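## Task

Get exactly one small part (a block, cylinder or plug) into each pocket of the turntable's trays. A part may be released into one of the chutes in the turntable lid from a point just above the chute rim. Pockets line up under the chutes only briefly: pressing the green button makes the turntable rotate a quarter turn counter-clockwise (viewed from above), and 3.5 s after the press a pocket is moving past beneath each chute. A press is registered only when the turntable is not moving (white glowing strips along the lid edges mean it is turning), and only if the button is held down briefly; it must come back up before another press. The button gives at most 7 quarter turns in total. The turntable must be stationary at the end. Arm mounts (metres; heading in degrees counter-clockwise from +x): arm1 x=+0.50 y=-0.13 z=+0.81 heading -137; arm2 x=-0.42 y=+0.65 z=+0.74 heading -46; arm3 x=-1.02 y=+0.16 z=+0.77 heading +47; arm4 x=-0.38 y=-0.65 z=+0.82 heading +132. Finish with every gripper open and every arm moved away; anything held in place only by a robot does not count.

## Robot and tools

Setup: four identical i2rt Big YAM arms (arm1, arm2, arm3, arm4), each with six revolute joints, a two-finger gripper and a wrist camera. Two fixed room cameras, cam_corner and cam_top, also provide images. The hand reaches roughly 1.0 m from the joint1 axis. Each joint moves at its own speed, so the hand can sweep a wide, curved path between postures.

Frame: one shared scene frame, origin on the floor, +z up. The 'hand' point is midway between the fingertips; its z axis points along the fingers and the fingers close along its y axis. Arm mount positions and headings are listed in the tasks.

execute_actions(actions, cameras): 'actions' is a list holding one action or none. An action is an object keyed by arm name. Each arm entry has a 'joints' object of absolute targets (not offsets) by joint name, in radians, plus gripper_m in metres. Ranges: joint1_rad -2.879 to 2.879 (rotation about the foot; positive is counter-clockwise from above; 0 unfolds the arm along its heading). joint2_rad 0 to 3.141 (shoulder; 0 is upper arm roughly level and pointing back; increasing lifts it up and then forward). joint3_rad 0 to 3.019 (elbow; 0 is folded, larger opens it). joint4_rad -1.692 to 1.57 (hand pitch; positive tilts the fingers up). joint5_rad -1.57 to 1.57 (hand yaw; positive toward the arm's right). joint6_rad -2.094 to 2.094 (hand roll; positive is clockwise viewed from behind the hand). gripper_m 0 to 0.093 (fingertip gap). Tolerances counted as reached: ±0.045, ±0.14, ±0.09, ±0.055, ±0.03, ±0.035 and ±0.003. All arms listed in one action start moving together; a single action runs at most 15 s. Joints or arms left out may still be driving toward earlier targets. An unknown key or an out-of-range number rejects the whole call and nothing moves. 'cameras' picks the images returned: omitted, null or ["all"] gives all of them; [] gives none. The 'pictures' line gives the order of the images.

wait(seconds): 0 to 10 s, no new command; returns state and images like an empty action. zoom_image(camera, region): enlarges [x0, y0, x1, y1] pixels (max 504x504) of that camera's most recent full image. read_manual returns only licence text. finished_scene(scene) closes the scene after the last command has been held and reports success; it cannot be undone.

Result lines: joint_positions gives measured joint values. joint_status says how each commanded motion ended. 'off_target' means the joint stopped short and may still be pushing. After 'contact_stop' or 'time_out' the joint normally holds where it stopped; a timed-out joint may keep a target up to 0.375, 0.375, 0.113, 0.225, 0.075 and 0.3 rad (joints 1 to 6) away and keep pushing, and it will move there if the obstruction clears. To relieve that push, command the joint its reported position. 'joint command not followed' (often followed by a 'cause:' line) means the self- and inter-arm clearance check blocked that arm's joint targets; its gripper command still runs. The blocked joints show 'not_followed' and may be retried with later actions until you send targets that pass. Calls without an action never show this. on_its_own lists joints acting without a command from that call; 'held at' is the held target, not the actual position. A joint holding weight up will sag. Very small target changes may produce no motion. If a call reports a stop, later movement calls in the same reply are skipped.

Safety: arms keep pushing on contact and can push hard. A hard squeeze between two arms fails the task and ends the run, and a hard collision may do the same. The clearance check can react too late and ignores fingers, gripper housings and wrist cameras, and no line reports arm-to-arm contact. Arms do not wait for each other. Sustained pushing or holding heats motors: MOTOR HOT appears from 85 °C, and at 100 °C the arm and its gripper go limp and drop (OVER-TEMPERATURE FAULT; unreached keys read 'limit_stop_at_motor_heat', so resend those targets). Some heat carries into the next scene. Do not knock objects out of the work area, which fails the task. Avoid dropping parts from a height, slipping grips, slamming and hard pushes. A loose object may occasionally be nudged by an outside disturbance. Between replies the robots keep following the last command.

Camera calibration is given in OpenCV form (fisheye wrist cameras at 616x616, room cameras at 504x504 with T_world_to_cam). It carries small errors, and wrist camera poses also inherit errors from the joint readings.

Each tool is called after "Request:" by a JSON object that holds its "api" and its "payload".

## Session

Request:
{"api": "execute_actions", "payload": {"actions": []}}

Scene clock: 0.00 s.
Motor temperatures (°C, as the motors report them): arm1=[23 26 23 21 21 21] | arm2=[23 24 24 25 22 22] | arm3=[25 23 22 22 22 22] | arm4=[25 25 24 22 25 21]
arm1.joint_positions: joint1_rad=+0.277 joint2_rad=+0.423 joint3_rad=+1.454 joint4_rad=-1.527 joint5_rad=+0.007 joint6_rad=+0.002 gripper_m=+0.094
arm1.joint_status: not commanded
arm1.hand: x=+0.4401 y=-0.2263 z=+1.3658 quat_wxyz=(-0.251, -0.747, -0.422, +0.448) (m; scene frame)
arm2.joint_positions: joint1_rad=+0.872 joint2_rad=+0.421 joint3_rad=+1.476 joint4_rad=-1.544 joint5_rad=+0.015 joint6_rad=+0.009 gripper_m=+0.094
arm2.joint_status: not commanded
arm2.hand: x=-0.3096 y=+0.6562 z=+1.2992 quat_wxyz=(-0.513, +0.021, -0.858, -0.011) (m; scene frame)
arm3.joint_positions: joint1_rad=-0.641 joint2_rad=+0.427 joint3_rad=+1.475 joint4_rad=-1.545 joint5_rad=+0.009 joint6_rad=-0.017 gripper_m=+0.095
arm3.joint_status: not commanded
arm3.hand: x=-0.9145 y=+0.1842 z=+1.3324 quat_wxyz=(-0.513, +0.084, -0.853, -0.032) (m; scene frame)
arm4.joint_positions: joint1_rad=-0.303 joint2_rad=+0.444 joint3_rad=+1.465 joint4_rad=-1.552 joint5_rad=-0.002 joint6_rad=-0.012 gripper_m=+0.094
arm4.joint_status: not commanded
arm4.hand: x=-0.4318 y=-0.5378 z=+1.3709 quat_wxyz=(-0.269, +0.737, -0.462, -0.413) (m; scene frame)
pictures: arm1_cam_wrist, arm2_cam_wrist, arm3_cam_wrist, arm4_cam_wrist, cam_corner, cam_top
Images, in order (width x height): arm1_cam_wrist 616x616, arm2_cam_wrist 616x616, arm3_cam_wrist 616x616, arm4_cam_wrist 616x616, cam_corner 504x504, cam_top 504x504.

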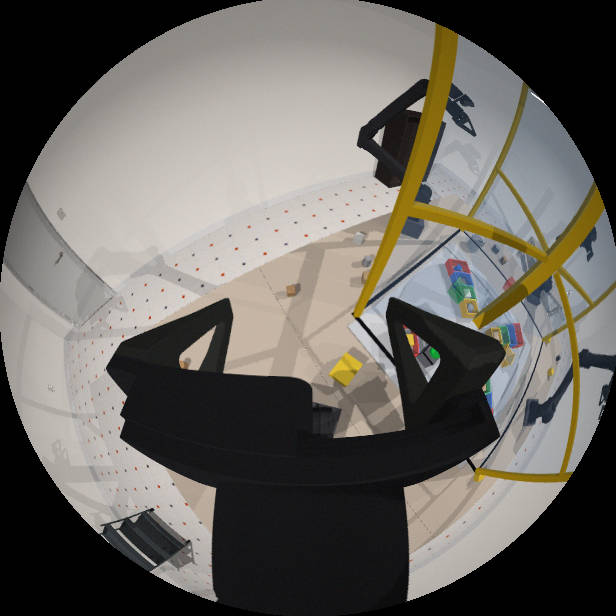

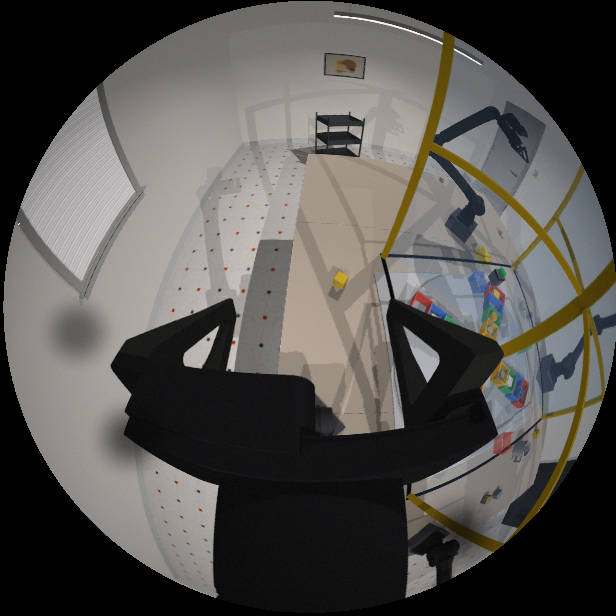

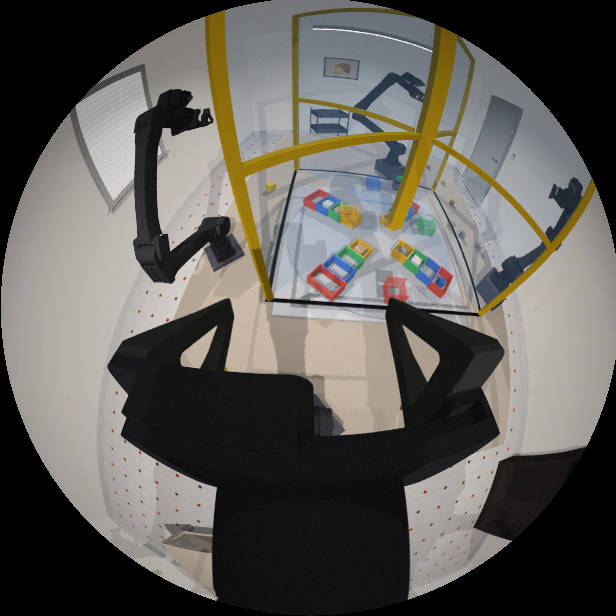

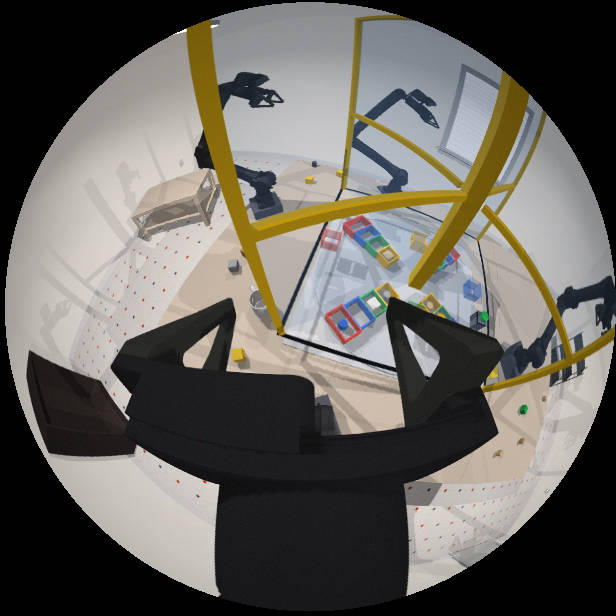

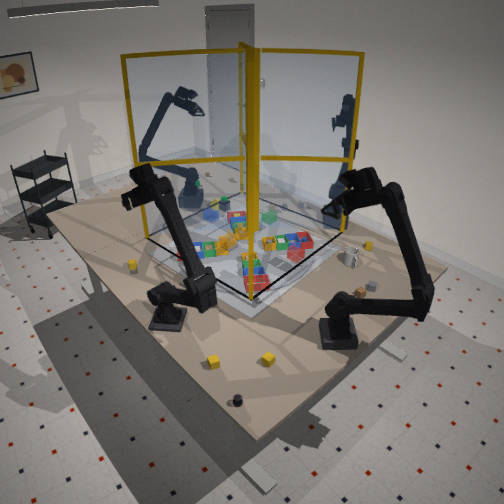

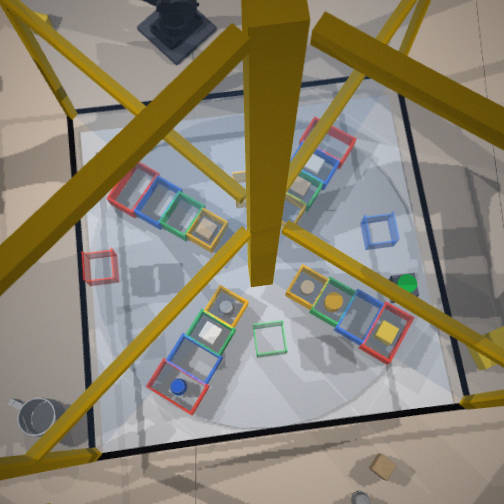

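Request:
{"api": "zoom_image", "payload": {"camera": "cam_top", "region": [210, 90, 460, 340]}}

Request:
{"api": "zoom_image", "payload": {"camera": "cam_top", "region": [60, 140, 340, 420]}}

Request:
{"api": "zoom_image", "payload": {"camera": "cam_corner", "region": [120, 150, 400, 330]}}

Request:
{"api": "zoom_image", "payload": {"camera": "arm4_cam_wrist", "region": [400, 230, 616, 490]}}

Request:
{"api": "zoom_image", "payload": {"camera": "arm1_cam_wrist", "region": [150, 200, 460, 420]}}

Request:
{"api": "zoom_image", "payload": {"camera": "arm2_cam_wrist", "region": [300, 150, 560, 430]}}

Region (210, 90, 460, 340) of cam_top's 504x504 image, scaled by 2.016, with more detail than that image has.

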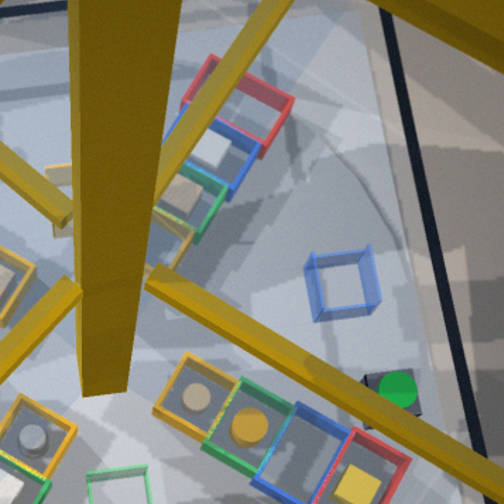

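Region (60, 140, 340, 420) of cam_top's 504x504 image, scaled by 1.800, with more detail than that image has.

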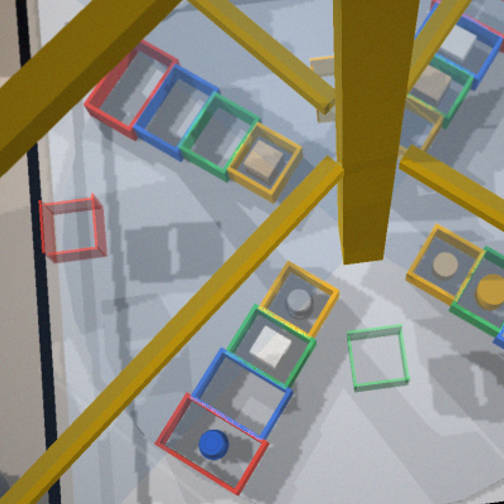

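Region (120, 150, 400, 330) of cam_corner's 504x504 image, scaled by 1.800, with more detail than that image has; it fills the top 324 rows of this view, and the rest is white.

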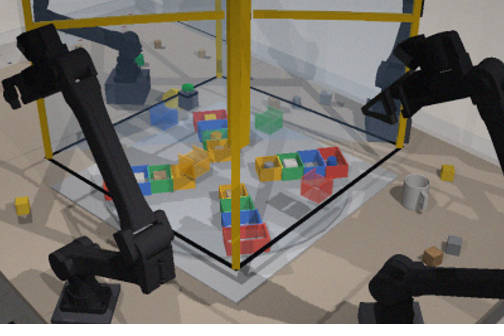

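Region (400, 230, 616, 490) of arm4_cam_wrist's 616x616 image, scaled by 1.938, with more detail than that image has; it fills the left 419 columns of this view, and the rest is white.

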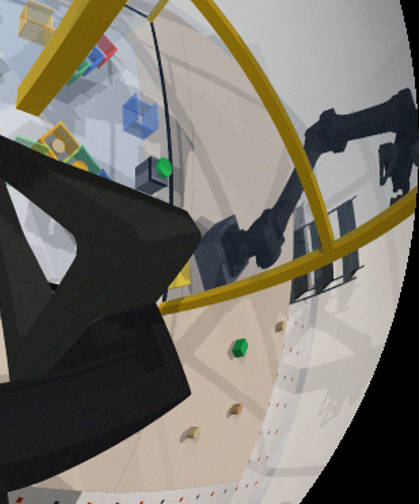

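Region (150, 200, 460, 420) of arm1_cam_wrist's 616x616 image, scaled by 1.626, with more detail than that image has; it fills the top 358 rows of this view, and the rest is white.

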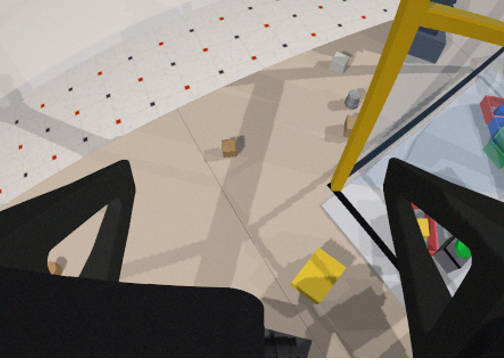

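Region (300, 150, 560, 430) of arm2_cam_wrist's 616x616 image, scaled by 1.800, with more detail than that image has; it fills the left 468 columns of this view, and the rest is white.

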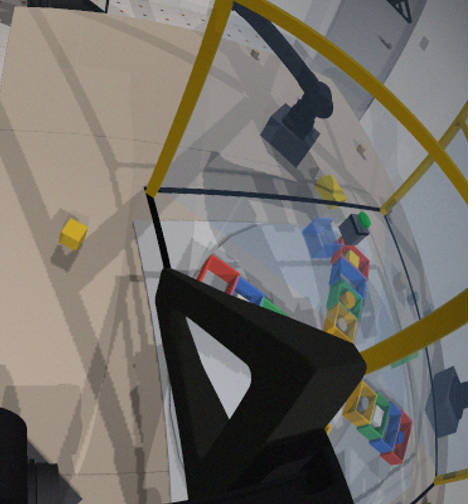

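Request:
{"api": "execute_actions", "payload": {"actions": [{"arm1":{"joints":{"joint1_rad":0.436,"joint2_rad":1.682,"joint3_rad":1.253,"joint4_rad":-1.142}},"arm2":{"joints":{"joint1_rad":0.66,"joint2_rad":1.676,"joint3_rad":1.444,"joint4_rad":-1.339}},"arm3":{"joints":{"joint1_rad":-2.0,"joint2_rad":1.203,"joint3_rad":0.856,"joint4_rad":-1.224}},"arm4":{"joints":{"joint1_rad":-1.99,"joint2_rad":1.35,"joint3_rad":0.95,"joint4_rad":-1.17}}}]}}

Scene clock: 59.33 s.
Motor temperatures (°C, as the motors report them): arm1=[23 27 28 22 21 21] | arm2=[23 25 27 25 22 22] | arm3=[25 24 27 23 22 22] | arm4=[25 26 26 23 25 21]
arm1.joint_positions: joint1_rad=+0.433 joint2_rad=+1.682 joint3_rad=+1.256 joint4_rad=-1.152 joint5_rad=+0.007 joint6_rad=+0.002 gripper_m=+0.094
arm1.joint_status: all done
arm1.hand: x=+0.3209 y=-0.5696 z=+0.9040 quat_wxyz=(+0.005, -0.829, -0.559, +0.000) (m; scene frame)
arm2.joint_positions: joint1_rad=+0.666 joint2_rad=+1.664 joint3_rad=+1.447 joint4_rad=-1.342 joint5_rad=+0.015 joint6_rad=+0.009 gripper_m=+0.094
arm2.joint_status: all done
arm2.hand: x=+0.0741 y=+0.5774 z=+0.9070 quat_wxyz=(-0.004, -0.075, -0.997, +0.010) (m; scene frame)
arm3.joint_positions: joint1_rad=-1.999 joint2_rad=+1.200 joint3_rad=+0.848 joint4_rad=-1.224 joint5_rad=+0.008 joint6_rad=-0.017 gripper_m=+0.095
arm3.joint_status: all done
arm3.hand: x=-0.9071 y=-0.1213 z=+0.9038 quat_wxyz=(-0.003, -0.550, -0.835, +0.004) (m; scene frame)
arm4.joint_positions: joint1_rad=-1.988 joint2_rad=+1.337 joint3_rad=+0.946 joint4_rad=-1.176 joint5_rad=-0.002 joint6_rad=-0.012 gripper_m=+0.094
arm4.joint_status: all done
arm4.hand: x=-0.0413 y=-0.5380 z=+0.9418 quat_wxyz=(-0.006, +0.165, -0.986, +0.002) (m; scene frame)
pictures: arm1_cam_wrist, arm2_cam_wrist, arm3_cam_wrist, arm4_cam_wrist, cam_corner, cam_top
camera_calibration (this result's frames):
arm1_cam_wrist: T_world_to_cam=[[-0.918923, 0.394292, 0.0107474, 0.511509], [0.320993, 0.731706, 0.601307, -0.224883], [0.229226, 0.556004, -0.798946, 1.08944], [0, 0, 0, 1]] pos_world=[0.292494, -0.642869, 1.00013]
arm2_cam_wrist: T_world_to_cam=[[-0.134045, -0.990626, 0.0263221, 0.557934], [-0.810696, 0.124896, 0.57199, -0.530691], [-0.569916, 0.055333, -0.819838, 0.878986], [0, 0, 0, 1]] pos_world=[0.145507, 0.570348, 1.00949]
arm3_cam_wrist: T_world_to_cam=[[-0.915279, -0.402793, 0.00461678, -0.88626], [-0.324644, 0.744386, 0.583521, -0.727642], [-0.238475, 0.532585, -0.812085, 0.70627], [0, 0, 0, 1]] pos_world=[-0.878972, -0.191483, 1.00224]
arm4_cam_wrist: T_world_to_cam=[[0.314234, -0.949334, 0.00473103, -0.49737], [-0.77372, -0.253211, 0.580725, -0.712357], [-0.550104, -0.186144, -0.814086, 0.765924], [0, 0, 0, 1]] pos_world=[0.0264644, -0.509974, 1.03956]
Images, in order (width x height): arm1_cam_wrist 616x616, arm2_cam_wrist 616x616, arm3_cam_wrist 616x616, arm4_cam_wrist 616x616, cam_corner 504x504, cam_top 504x504.

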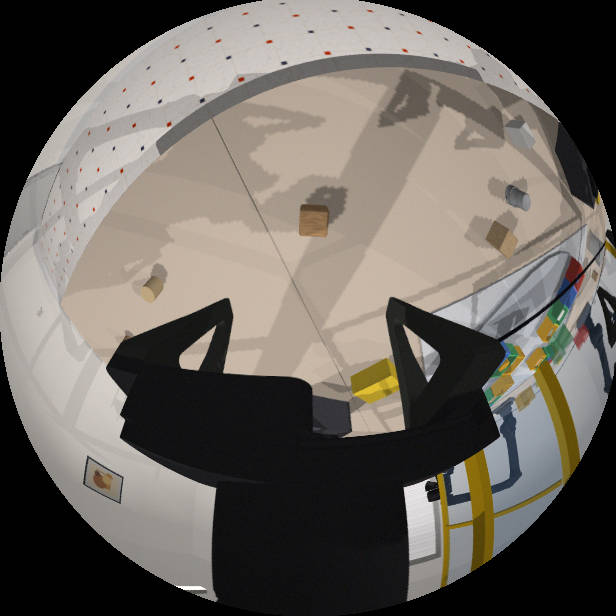

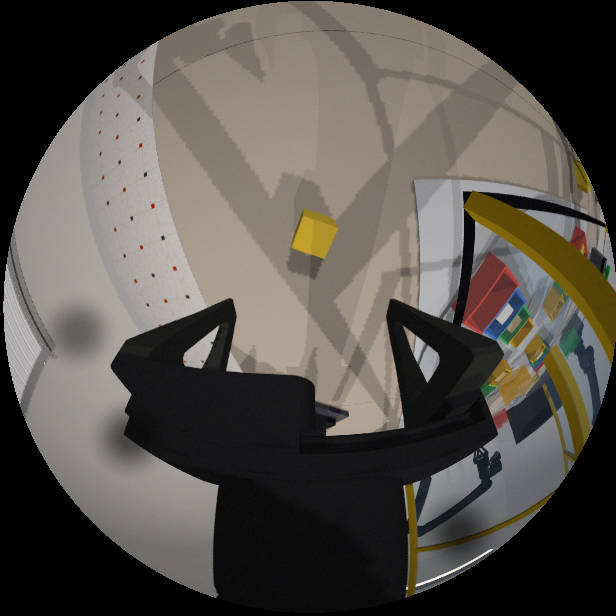

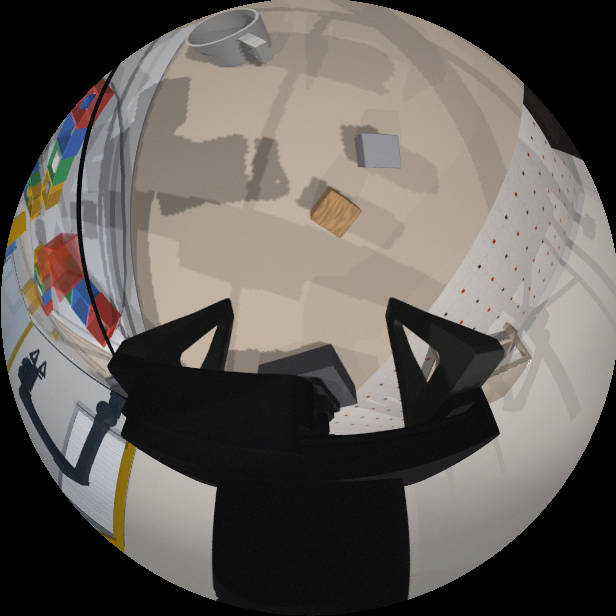

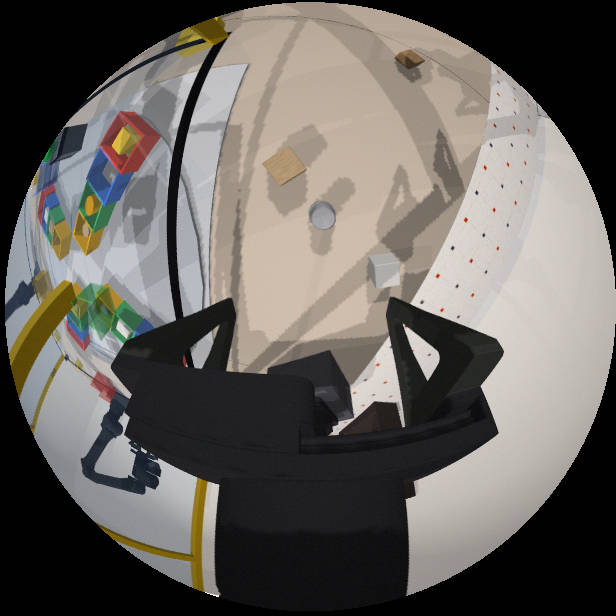

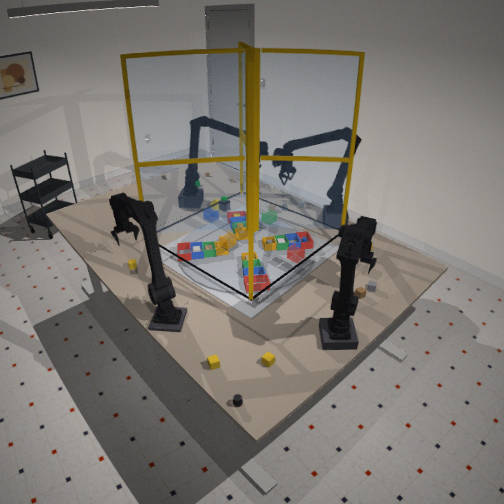

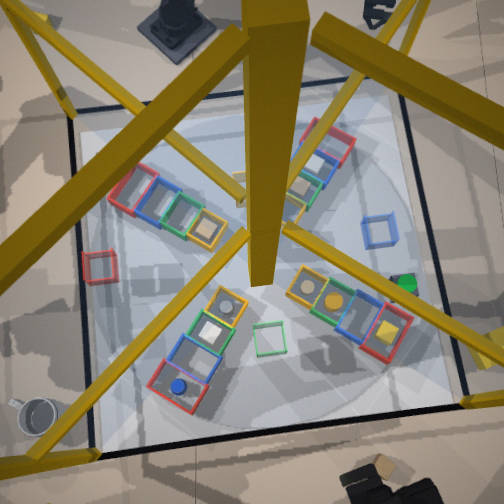

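Request:
{"api": "execute_actions", "payload": {"actions": [{"arm1":{"joints":{"joint1_rad":0.43,"joint2_rad":1.85,"joint3_rad":1.183,"joint4_rad":-0.9,"gripper_m":0.075}},"arm2":{"joints":{"joint2_rad":1.765,"joint3_rad":1.274,"joint4_rad":-1.083,"joint6_rad":0.3,"gripper_m":0.075}},"arm3":{"joints":{"joint1_rad":-2.08,"joint2_rad":1.438,"joint3_rad":0.768,"joint4_rad":-0.9,"joint6_rad":0.47,"gripper_m":0.075}},"arm4":{"joints":{"joint1_rad":-2.024,"joint2_rad":1.617,"joint3_rad":0.809,"joint4_rad":-0.765,"gripper_m":0.075}}}], "cameras": ["arm1_cam_wrist","arm2_cam_wrist","arm3_cam_wrist","arm4_cam_wrist"]}}

Scene clock: 80.97 s.
Motor temperatures (°C, as the motors report them): arm1=[23 30 29 22 21 21] | arm2=[23 26 28 25 22 22] | arm3=[25 24 28 23 22 22] | arm4=[25 26 27 23 25 21]
arm1.joint_positions: joint1_rad=+0.433 joint2_rad=+1.855 joint3_rad=+1.182 joint4_rad=-0.914 joint5_rad=+0.007 joint6_rad=+0.002 gripper_m=+0.075
arm1.joint_status: all done
arm1.hand: x=+0.3168 y=-0.5794 z=+0.7993 quat_wxyz=(+0.008, -0.829, -0.559, -0.004) (m; scene frame)
arm2.joint_positions: joint1_rad=+0.666 joint2_rad=+1.767 joint3_rad=+1.273 joint4_rad=-1.093 joint5_rad=+0.015 joint6_rad=+0.293 gripper_m=+0.075
arm2.joint_status: all done
arm2.hand: x=+0.0679 y=+0.5778 z=+0.7958 quat_wxyz=(+0.009, -0.215, -0.977, +0.010) (m; scene frame)
arm3.joint_positions: joint1_rad=-2.081 joint2_rad=+1.448 joint3_rad=+0.763 joint4_rad=-0.909 joint5_rad=+0.008 joint6_rad=+0.455 gripper_m=+0.075
arm3.joint_status: all done
arm3.hand: x=-0.9212 y=-0.1571 z=+0.8006 quat_wxyz=(+0.005, -0.757, -0.653, -0.001) (m; scene frame)
arm4.joint_positions: joint1_rad=-2.016 joint2_rad=+1.625 joint3_rad=+0.807 joint4_rad=-0.779 joint5_rad=-0.002 joint6_rad=-0.012 gripper_m=+0.075
arm4.joint_status: all done
arm4.hand: x=-0.0272 y=-0.5452 z=+0.7989 quat_wxyz=(+0.010, +0.151, -0.988, +0.004) (m; scene frame)
pictures: arm1_cam_wrist, arm2_cam_wrist, arm3_cam_wrist, arm4_cam_wrist
camera_calibration (this result's frames):
arm1_cam_wrist: T_world_to_cam=[[-0.918954, 0.394212, 0.0109719, 0.512474], [0.318856, 0.726345, 0.608895, -0.161969], [0.232064, 0.563046, -0.793175, 1.01079], [0, 0, 0, 1]] pos_world=[0.288017, -0.653499, 0.894732]
arm2_cam_wrist: T_world_to_cam=[[-0.405544, -0.913557, 0.0307773, 0.530768], [-0.73088, 0.344304, 0.589296, -0.618157], [-0.548952, 0.216491, -0.807331, 0.679717], [0, 0, 0, 1]] pos_world=[0.136583, 0.550568, 0.896698]
arm3_cam_wrist: T_world_to_cam=[[-0.990309, 0.138683, 0.00745518, -0.899463], [0.115617, 0.793477, 0.597518, -0.24327], [0.07695, 0.592589, -0.801821, 0.929897], [0, 0, 0, 1]] pos_world=[-0.934176, -0.233277, 0.897674]
arm4_cam_wrist: T_world_to_cam=[[0.287245, -0.957846, 0.00456621, -0.513228], [-0.762916, -0.2259, 0.605746, -0.62521], [-0.57918, -0.177481, -0.795645, 0.645223], [0, 0, 0, 1]] pos_world=[0.0441397, -0.518314, 0.89443]
Images, in order (width x height): arm1_cam_wrist 616x616, arm2_cam_wrist 616x616, arm3_cam_wrist 616x616, arm4_cam_wrist 616x616.

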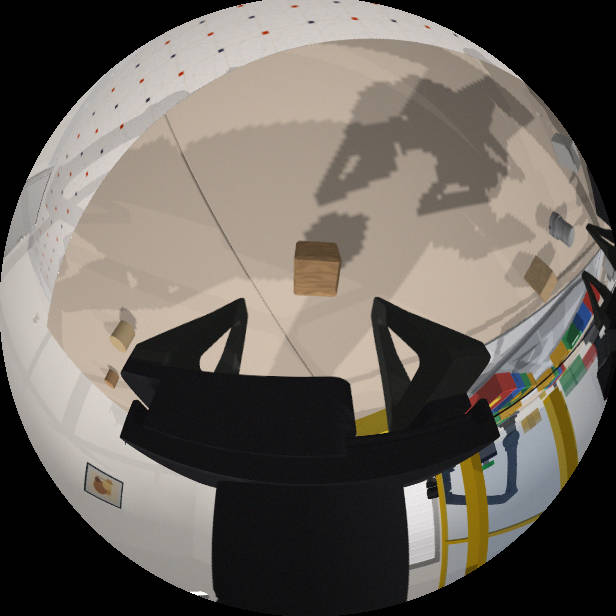

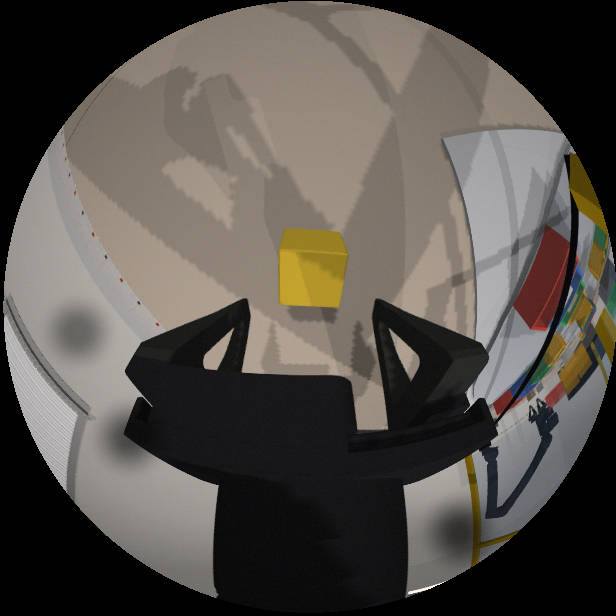

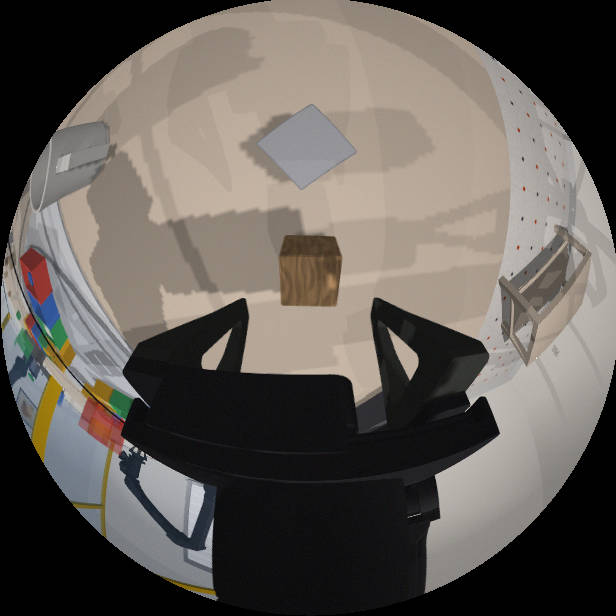

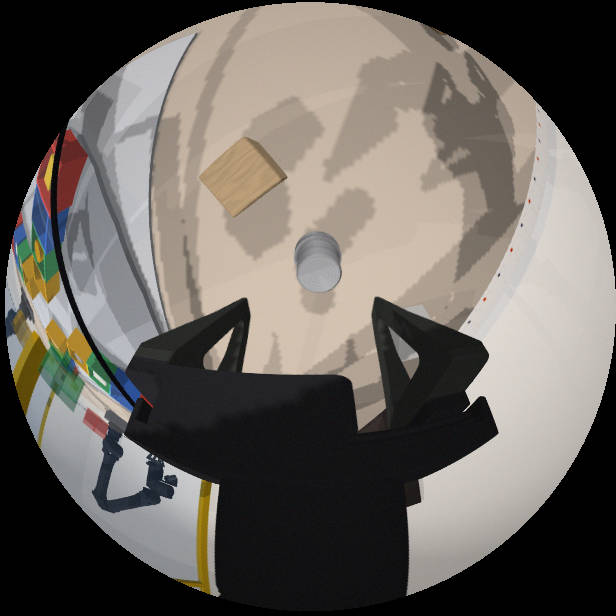

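Request:
{"api": "execute_actions", "payload": {"actions": [{"arm1":{"joints":{"joint1_rad":0.42,"joint2_rad":1.939,"joint3_rad":1.146,"joint4_rad":-0.775}},"arm2":{"joints":{"joint2_rad":1.826,"joint3_rad":1.24,"joint4_rad":-0.978}},"arm3":{"joints":{"joint2_rad":1.537,"joint3_rad":0.72,"joint4_rad":-0.753}},"arm4":{"joints":{"joint1_rad":-2.035,"joint2_rad":1.75,"joint3_rad":0.776,"joint4_rad":-0.598}}}], "cameras": ["arm1_cam_wrist","arm2_cam_wrist","arm3_cam_wrist","arm4_cam_wrist"]}}

Scene clock: 94.00 s.
Motor temperatures (°C, as the motors report them): arm1=[23 31 29 21 21 21] | arm2=[23 27 28 25 22 22] | arm3=[25 24 28 23 22 22] | arm4=[25 27 27 23 25 21]
arm1.joint_positions: joint1_rad=+0.427 joint2_rad=+1.935 joint3_rad=+1.150 joint4_rad=-0.790 joint5_rad=+0.007 joint6_rad=+0.002 gripper_m=+0.075
arm1.joint_status: all done
arm1.hand: x=+0.3132 y=-0.5802 z=+0.7529 quat_wxyz=(+0.004, -0.831, -0.557, +0.002) (m; scene frame)
arm2.joint_positions: joint1_rad=+0.666 joint2_rad=+1.801 joint3_rad=+1.252 joint4_rad=-0.988 joint5_rad=+0.015 joint6_rad=+0.293 gripper_m=+0.075
arm2.joint_status: all done
arm2.hand: x=+0.0813 y=+0.5758 z=+0.7723 quat_wxyz=(-0.015, -0.215, -0.976, +0.008) (m; scene frame)
arm3.joint_positions: joint1_rad=-2.081 joint2_rad=+1.542 joint3_rad=+0.718 joint4_rad=-0.762 joint5_rad=+0.008 joint6_rad=+0.456 gripper_m=+0.075
arm3.joint_status: all done
arm3.hand: x=-0.9204 y=-0.1588 z=+0.7578 quat_wxyz=(+0.002, -0.758, -0.653, +0.001) (m; scene frame)
arm4.joint_positions: joint1_rad=-2.023 joint2_rad=+1.747 joint3_rad=+0.780 joint4_rad=-0.612 joint5_rad=-0.002 joint6_rad=-0.012 gripper_m=+0.075
arm4.joint_status: all done
arm4.hand: x=-0.0207 y=-0.5464 z=+0.7501 quat_wxyz=(+0.000, +0.148, -0.989, +0.002) (m; scene frame)
pictures: arm1_cam_wrist, arm2_cam_wrist, arm3_cam_wrist, arm4_cam_wrist
camera_calibration (this result's frames):
arm1_cam_wrist: T_world_to_cam=[[-0.916485, 0.399928, 0.0106311, 0.51276], [0.326392, 0.732075, 0.597942, -0.122743], [0.231351, 0.551474, -0.801469, 0.975065], [0, 0, 0, 1]] pos_world=[0.284418, -0.652933, 0.849426]
arm2_cam_wrist: T_world_to_cam=[[-0.406509, -0.913479, 0.0175074, 0.545385], [-0.758313, 0.348023, 0.551219, -0.564316], [-0.50962, 0.210799, -0.834177, 0.689369], [0, 0, 0, 1]] pos_world=[0.145092, 0.549274, 0.876569]
arm3_cam_wrist: T_world_to_cam=[[-0.99021, 0.13952, 0.0043248, -0.895541], [0.114954, 0.797495, 0.592273, -0.212494], [0.0791851, 0.586971, -0.805726, 0.900662], [0, 0, 0, 1]] pos_world=[-0.933665, -0.234253, 0.855415]
arm4_cam_wrist: T_world_to_cam=[[0.280338, -0.959891, 0.00450751, -0.517236], [-0.775689, -0.22377, 0.590114, -0.578308], [-0.565436, -0.168928, -0.807308, 0.623619], [0, 0, 0, 1]] pos_world=[0.0490303, -0.520551, 0.847052]
Images, in order (width x height): arm1_cam_wrist 616x616, arm2_cam_wrist 616x616, arm3_cam_wrist 616x616, arm4_cam_wrist 616x616.

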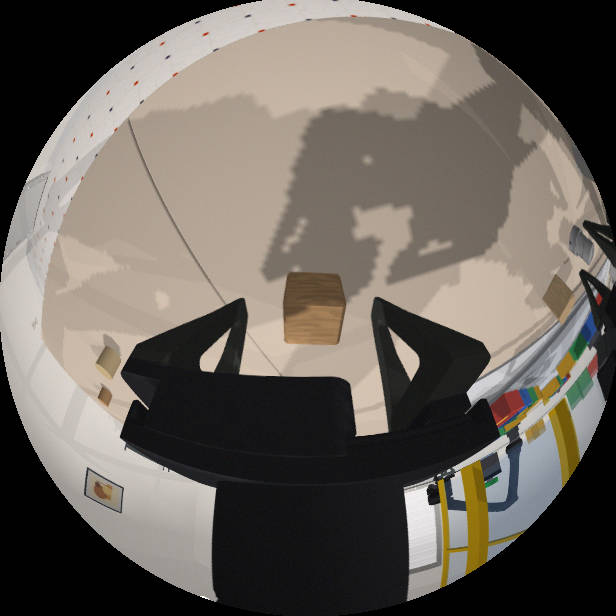

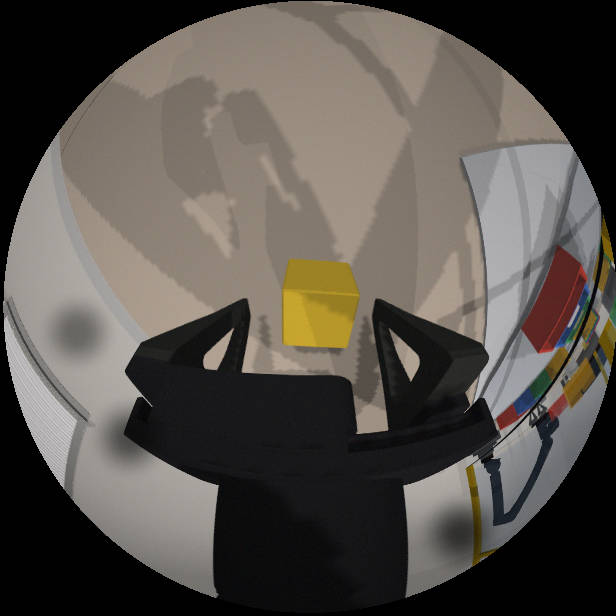

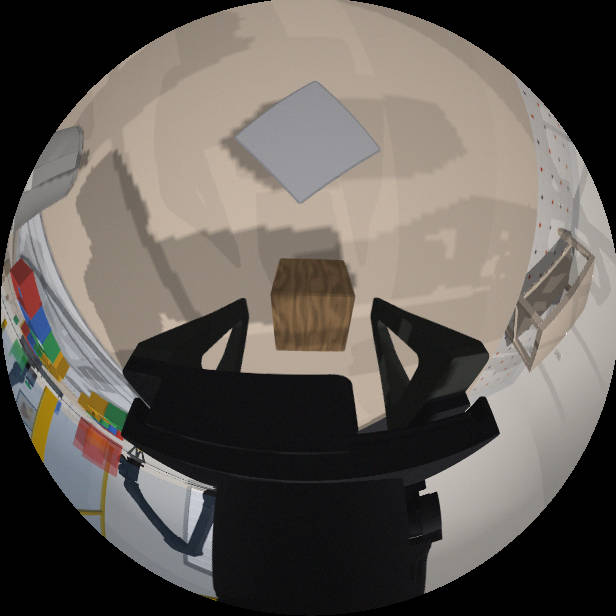

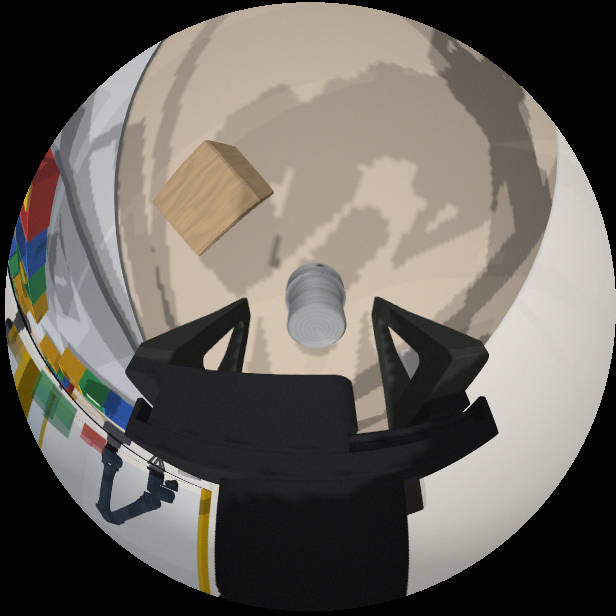

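Request:
{"api": "execute_actions", "payload": {"actions": [{"arm1":{"joints":{"joint2_rad":1.945,"joint3_rad":1.13}},"arm2":{"joints":{"joint2_rad":1.83,"joint3_rad":1.236}},"arm3":{"joints":{"joint2_rad":1.56,"joint3_rad":0.713,"joint4_rad":-0.725}},"arm4":{"joints":{"joint2_rad":1.772,"joint3_rad":0.767,"joint4_rad":-0.575}}}], "cameras": []}}

Request:
{"api": "execute_actions", "payload": {"actions": [{"arm1":{"joints":{"gripper_m":0.02}},"arm2":{"joints":{"gripper_m":0.028}},"arm3":{"joints":{"gripper_m":0.028}},"arm4":{"joints":{"gripper_m":0.02}}}], "cameras": ["arm1_cam_wrist","arm2_cam_wrist","arm3_cam_wrist","arm4_cam_wrist"]}}

Scene clock: 102.77 s.
Motor temperatures (°C, as the motors report them): arm1=[23 31 28 21 21 21] | arm2=[23 27 28 25 22 22] | arm3=[25 25 27 23 22 22] | arm4=[25 27 26 23 25 21]
arm1.joint_positions: joint1_rad=+0.427 joint2_rad=+1.935 joint3_rad=+1.138 joint4_rad=-0.788 joint5_rad=+0.007 joint6_rad=+0.002 gripper_m=+0.075
arm1.joint_status: all done
arm1.hand: x=+0.3154 y=-0.5747 z=+0.7496 quat_wxyz=(+0.007, -0.831, -0.557, -0.002) (m; scene frame)
arm2.joint_positions: joint1_rad=+0.666 joint2_rad=+1.801 joint3_rad=+1.252 joint4_rad=-0.988 joint5_rad=+0.015 joint6_rad=+0.293 gripper_m=+0.075
arm2.joint_status: all done
arm2.hand: x=+0.0813 y=+0.5758 z=+0.7723 quat_wxyz=(-0.015, -0.215, -0.976, +0.008) (m; scene frame)
arm3.joint_positions: joint1_rad=-2.081 joint2_rad=+1.550 joint3_rad=+0.717 joint4_rad=-0.734 joint5_rad=+0.008 joint6_rad=+0.456 gripper_m=+0.075
arm3.joint_status: all done
arm3.hand: x=-0.9188 y=-0.1640 z=+0.7553 quat_wxyz=(-0.007, -0.758, -0.653, +0.004) (m; scene frame)
arm4.joint_positions: joint1_rad=-2.023 joint2_rad=+1.748 joint3_rad=+0.776 joint4_rad=-0.589 joint5_rad=-0.002 joint6_rad=-0.012 gripper_m=+0.075
arm4.joint_status: all done
arm4.hand: x=-0.0179 y=-0.5456 z=+0.7487 quat_wxyz=(-0.008, +0.148, -0.989, +0.001) (m; scene frame)
pictures: none
No camera images: the call's "cameras" was empty. Leave "cameras" out to get every camera's image.

Scene clock: 103.37 s.
Motor temperatures (°C, as the motors report them): arm1=[23 31 28 21 21 21] | arm2=[23 27 27 25 22 22] | arm3=[25 25 27 23 22 22] | arm4=[25 27 26 23 25 21]
arm1.joint_positions: joint1_rad=+0.427 joint2_rad=+1.935 joint3_rad=+1.138 joint4_rad=-0.788 joint5_rad=+0.007 joint6_rad=+0.002 gripper_m=+0.032
arm1.joint_status: gripper_m off_target (ended at +0.032, target +0.020)
arm1.hand: x=+0.3154 y=-0.5747 z=+0.7496 quat_wxyz=(+0.007, -0.831, -0.557, -0.002) (m; scene frame)
arm2.joint_positions: joint1_rad=+0.666 joint2_rad=+1.801 joint3_rad=+1.252 joint4_rad=-0.988 joint5_rad=+0.015 joint6_rad=+0.293 gripper_m=+0.039
arm2.joint_status: gripper_m off_target (ended at +0.039, target +0.028)
arm2.hand: x=+0.0813 y=+0.5758 z=+0.7723 quat_wxyz=(-0.015, -0.215, -0.976, +0.008) (m; scene frame)
arm3.joint_positions: joint1_rad=-2.081 joint2_rad=+1.550 joint3_rad=+0.717 joint4_rad=-0.734 joint5_rad=+0.009 joint6_rad=+0.457 gripper_m=+0.040
arm3.joint_status: gripper_m off_target (ended at +0.040, target +0.028)
arm3.hand: x=-0.9188 y=-0.1641 z=+0.7553 quat_wxyz=(-0.007, -0.758, -0.652, +0.005) (m; scene frame)
arm4.joint_positions: joint1_rad=-2.024 joint2_rad=+1.749 joint3_rad=+0.776 joint4_rad=-0.589 joint5_rad=-0.003 joint6_rad=-0.012 gripper_m=+0.030
arm4.joint_status: gripper_m off_target (ended at +0.030, target +0.020)
arm4.hand: x=-0.0179 y=-0.5457 z=+0.7485 quat_wxyz=(-0.008, +0.147, -0.989, +0.001) (m; scene frame)
pictures: arm1_cam_wrist, arm2_cam_wrist, arm3_cam_wrist, arm4_cam_wrist
camera_calibration (this result's frames):
arm1_cam_wrist: T_world_to_cam=[[-0.916521, 0.399839, 0.0108829, 0.51242], [0.323974, 0.726114, 0.606465, -0.134592], [0.234586, 0.559363, -0.795036, 0.967587], [0, 0, 0, 1]] pos_world=[0.286266, -0.648389, 0.845315]
arm2_cam_wrist: T_world_to_cam=[[-0.406857, -0.913324, 0.0174947, 0.545334], [-0.758185, 0.348306, 0.551216, -0.564487], [-0.509532, 0.211002, -0.834179, 0.689247], [0, 0, 0, 1]] pos_world=[0.145081, 0.549248, 0.87657]
arm3_cam_wrist: T_world_to_cam=[[-0.990141, 0.140017, -0.00392395, -0.886797], [0.112051, 0.808566, 0.577638, -0.196778], [0.0840522, 0.571504, -0.816283, 0.911562], [0, 0, 0, 1]] pos_world=[-0.932624, -0.237687, 0.854279]
arm4_cam_wrist: T_world_to_cam=[[0.280016, -0.959987, 0.00411474, -0.517078], [-0.785084, -0.226528, 0.57648, -0.566514], [-0.552481, -0.164654, -0.817101, 0.633972], [0, 0, 0, 1]] pos_world=[0.0502865, -0.520334, 0.846731]
Images, in order (width x height): arm1_cam_wrist 616x616, arm2_cam_wrist 616x616, arm3_cam_wrist 616x616, arm4_cam_wrist 616x616.

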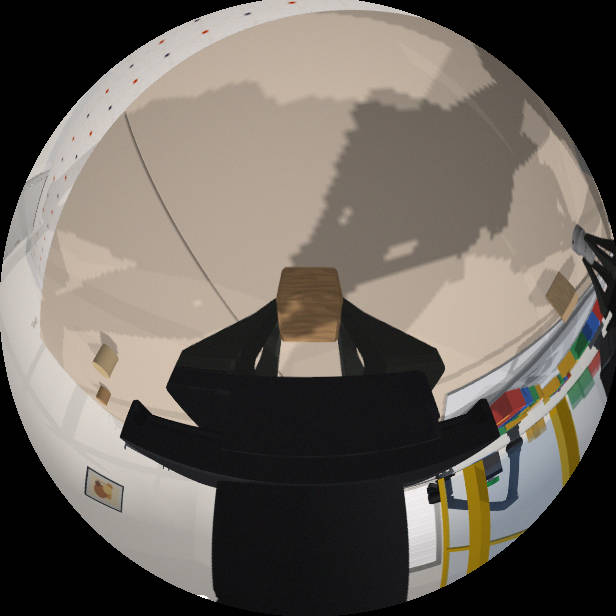

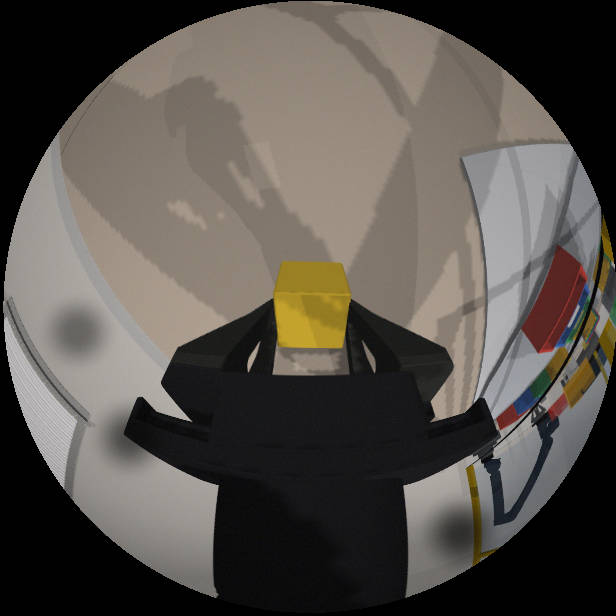

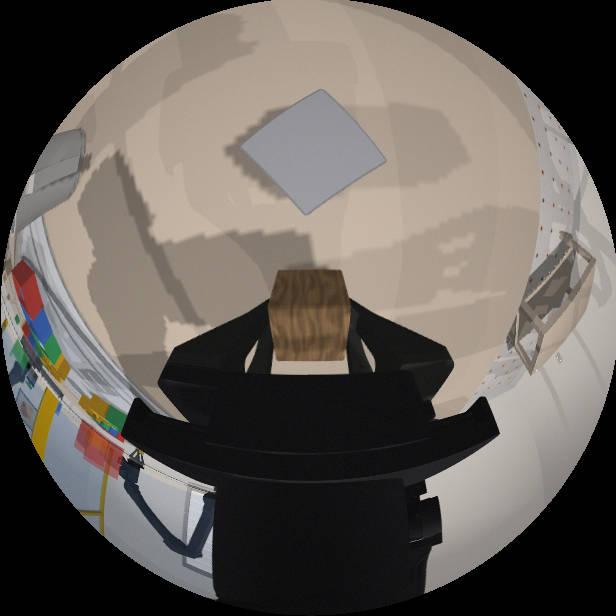

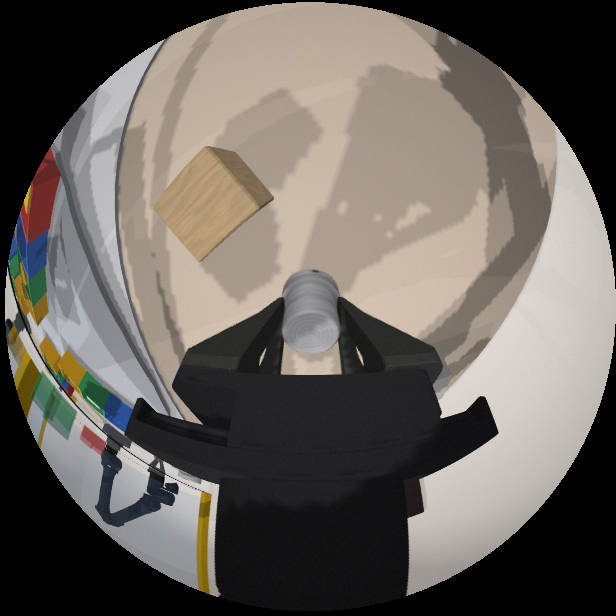

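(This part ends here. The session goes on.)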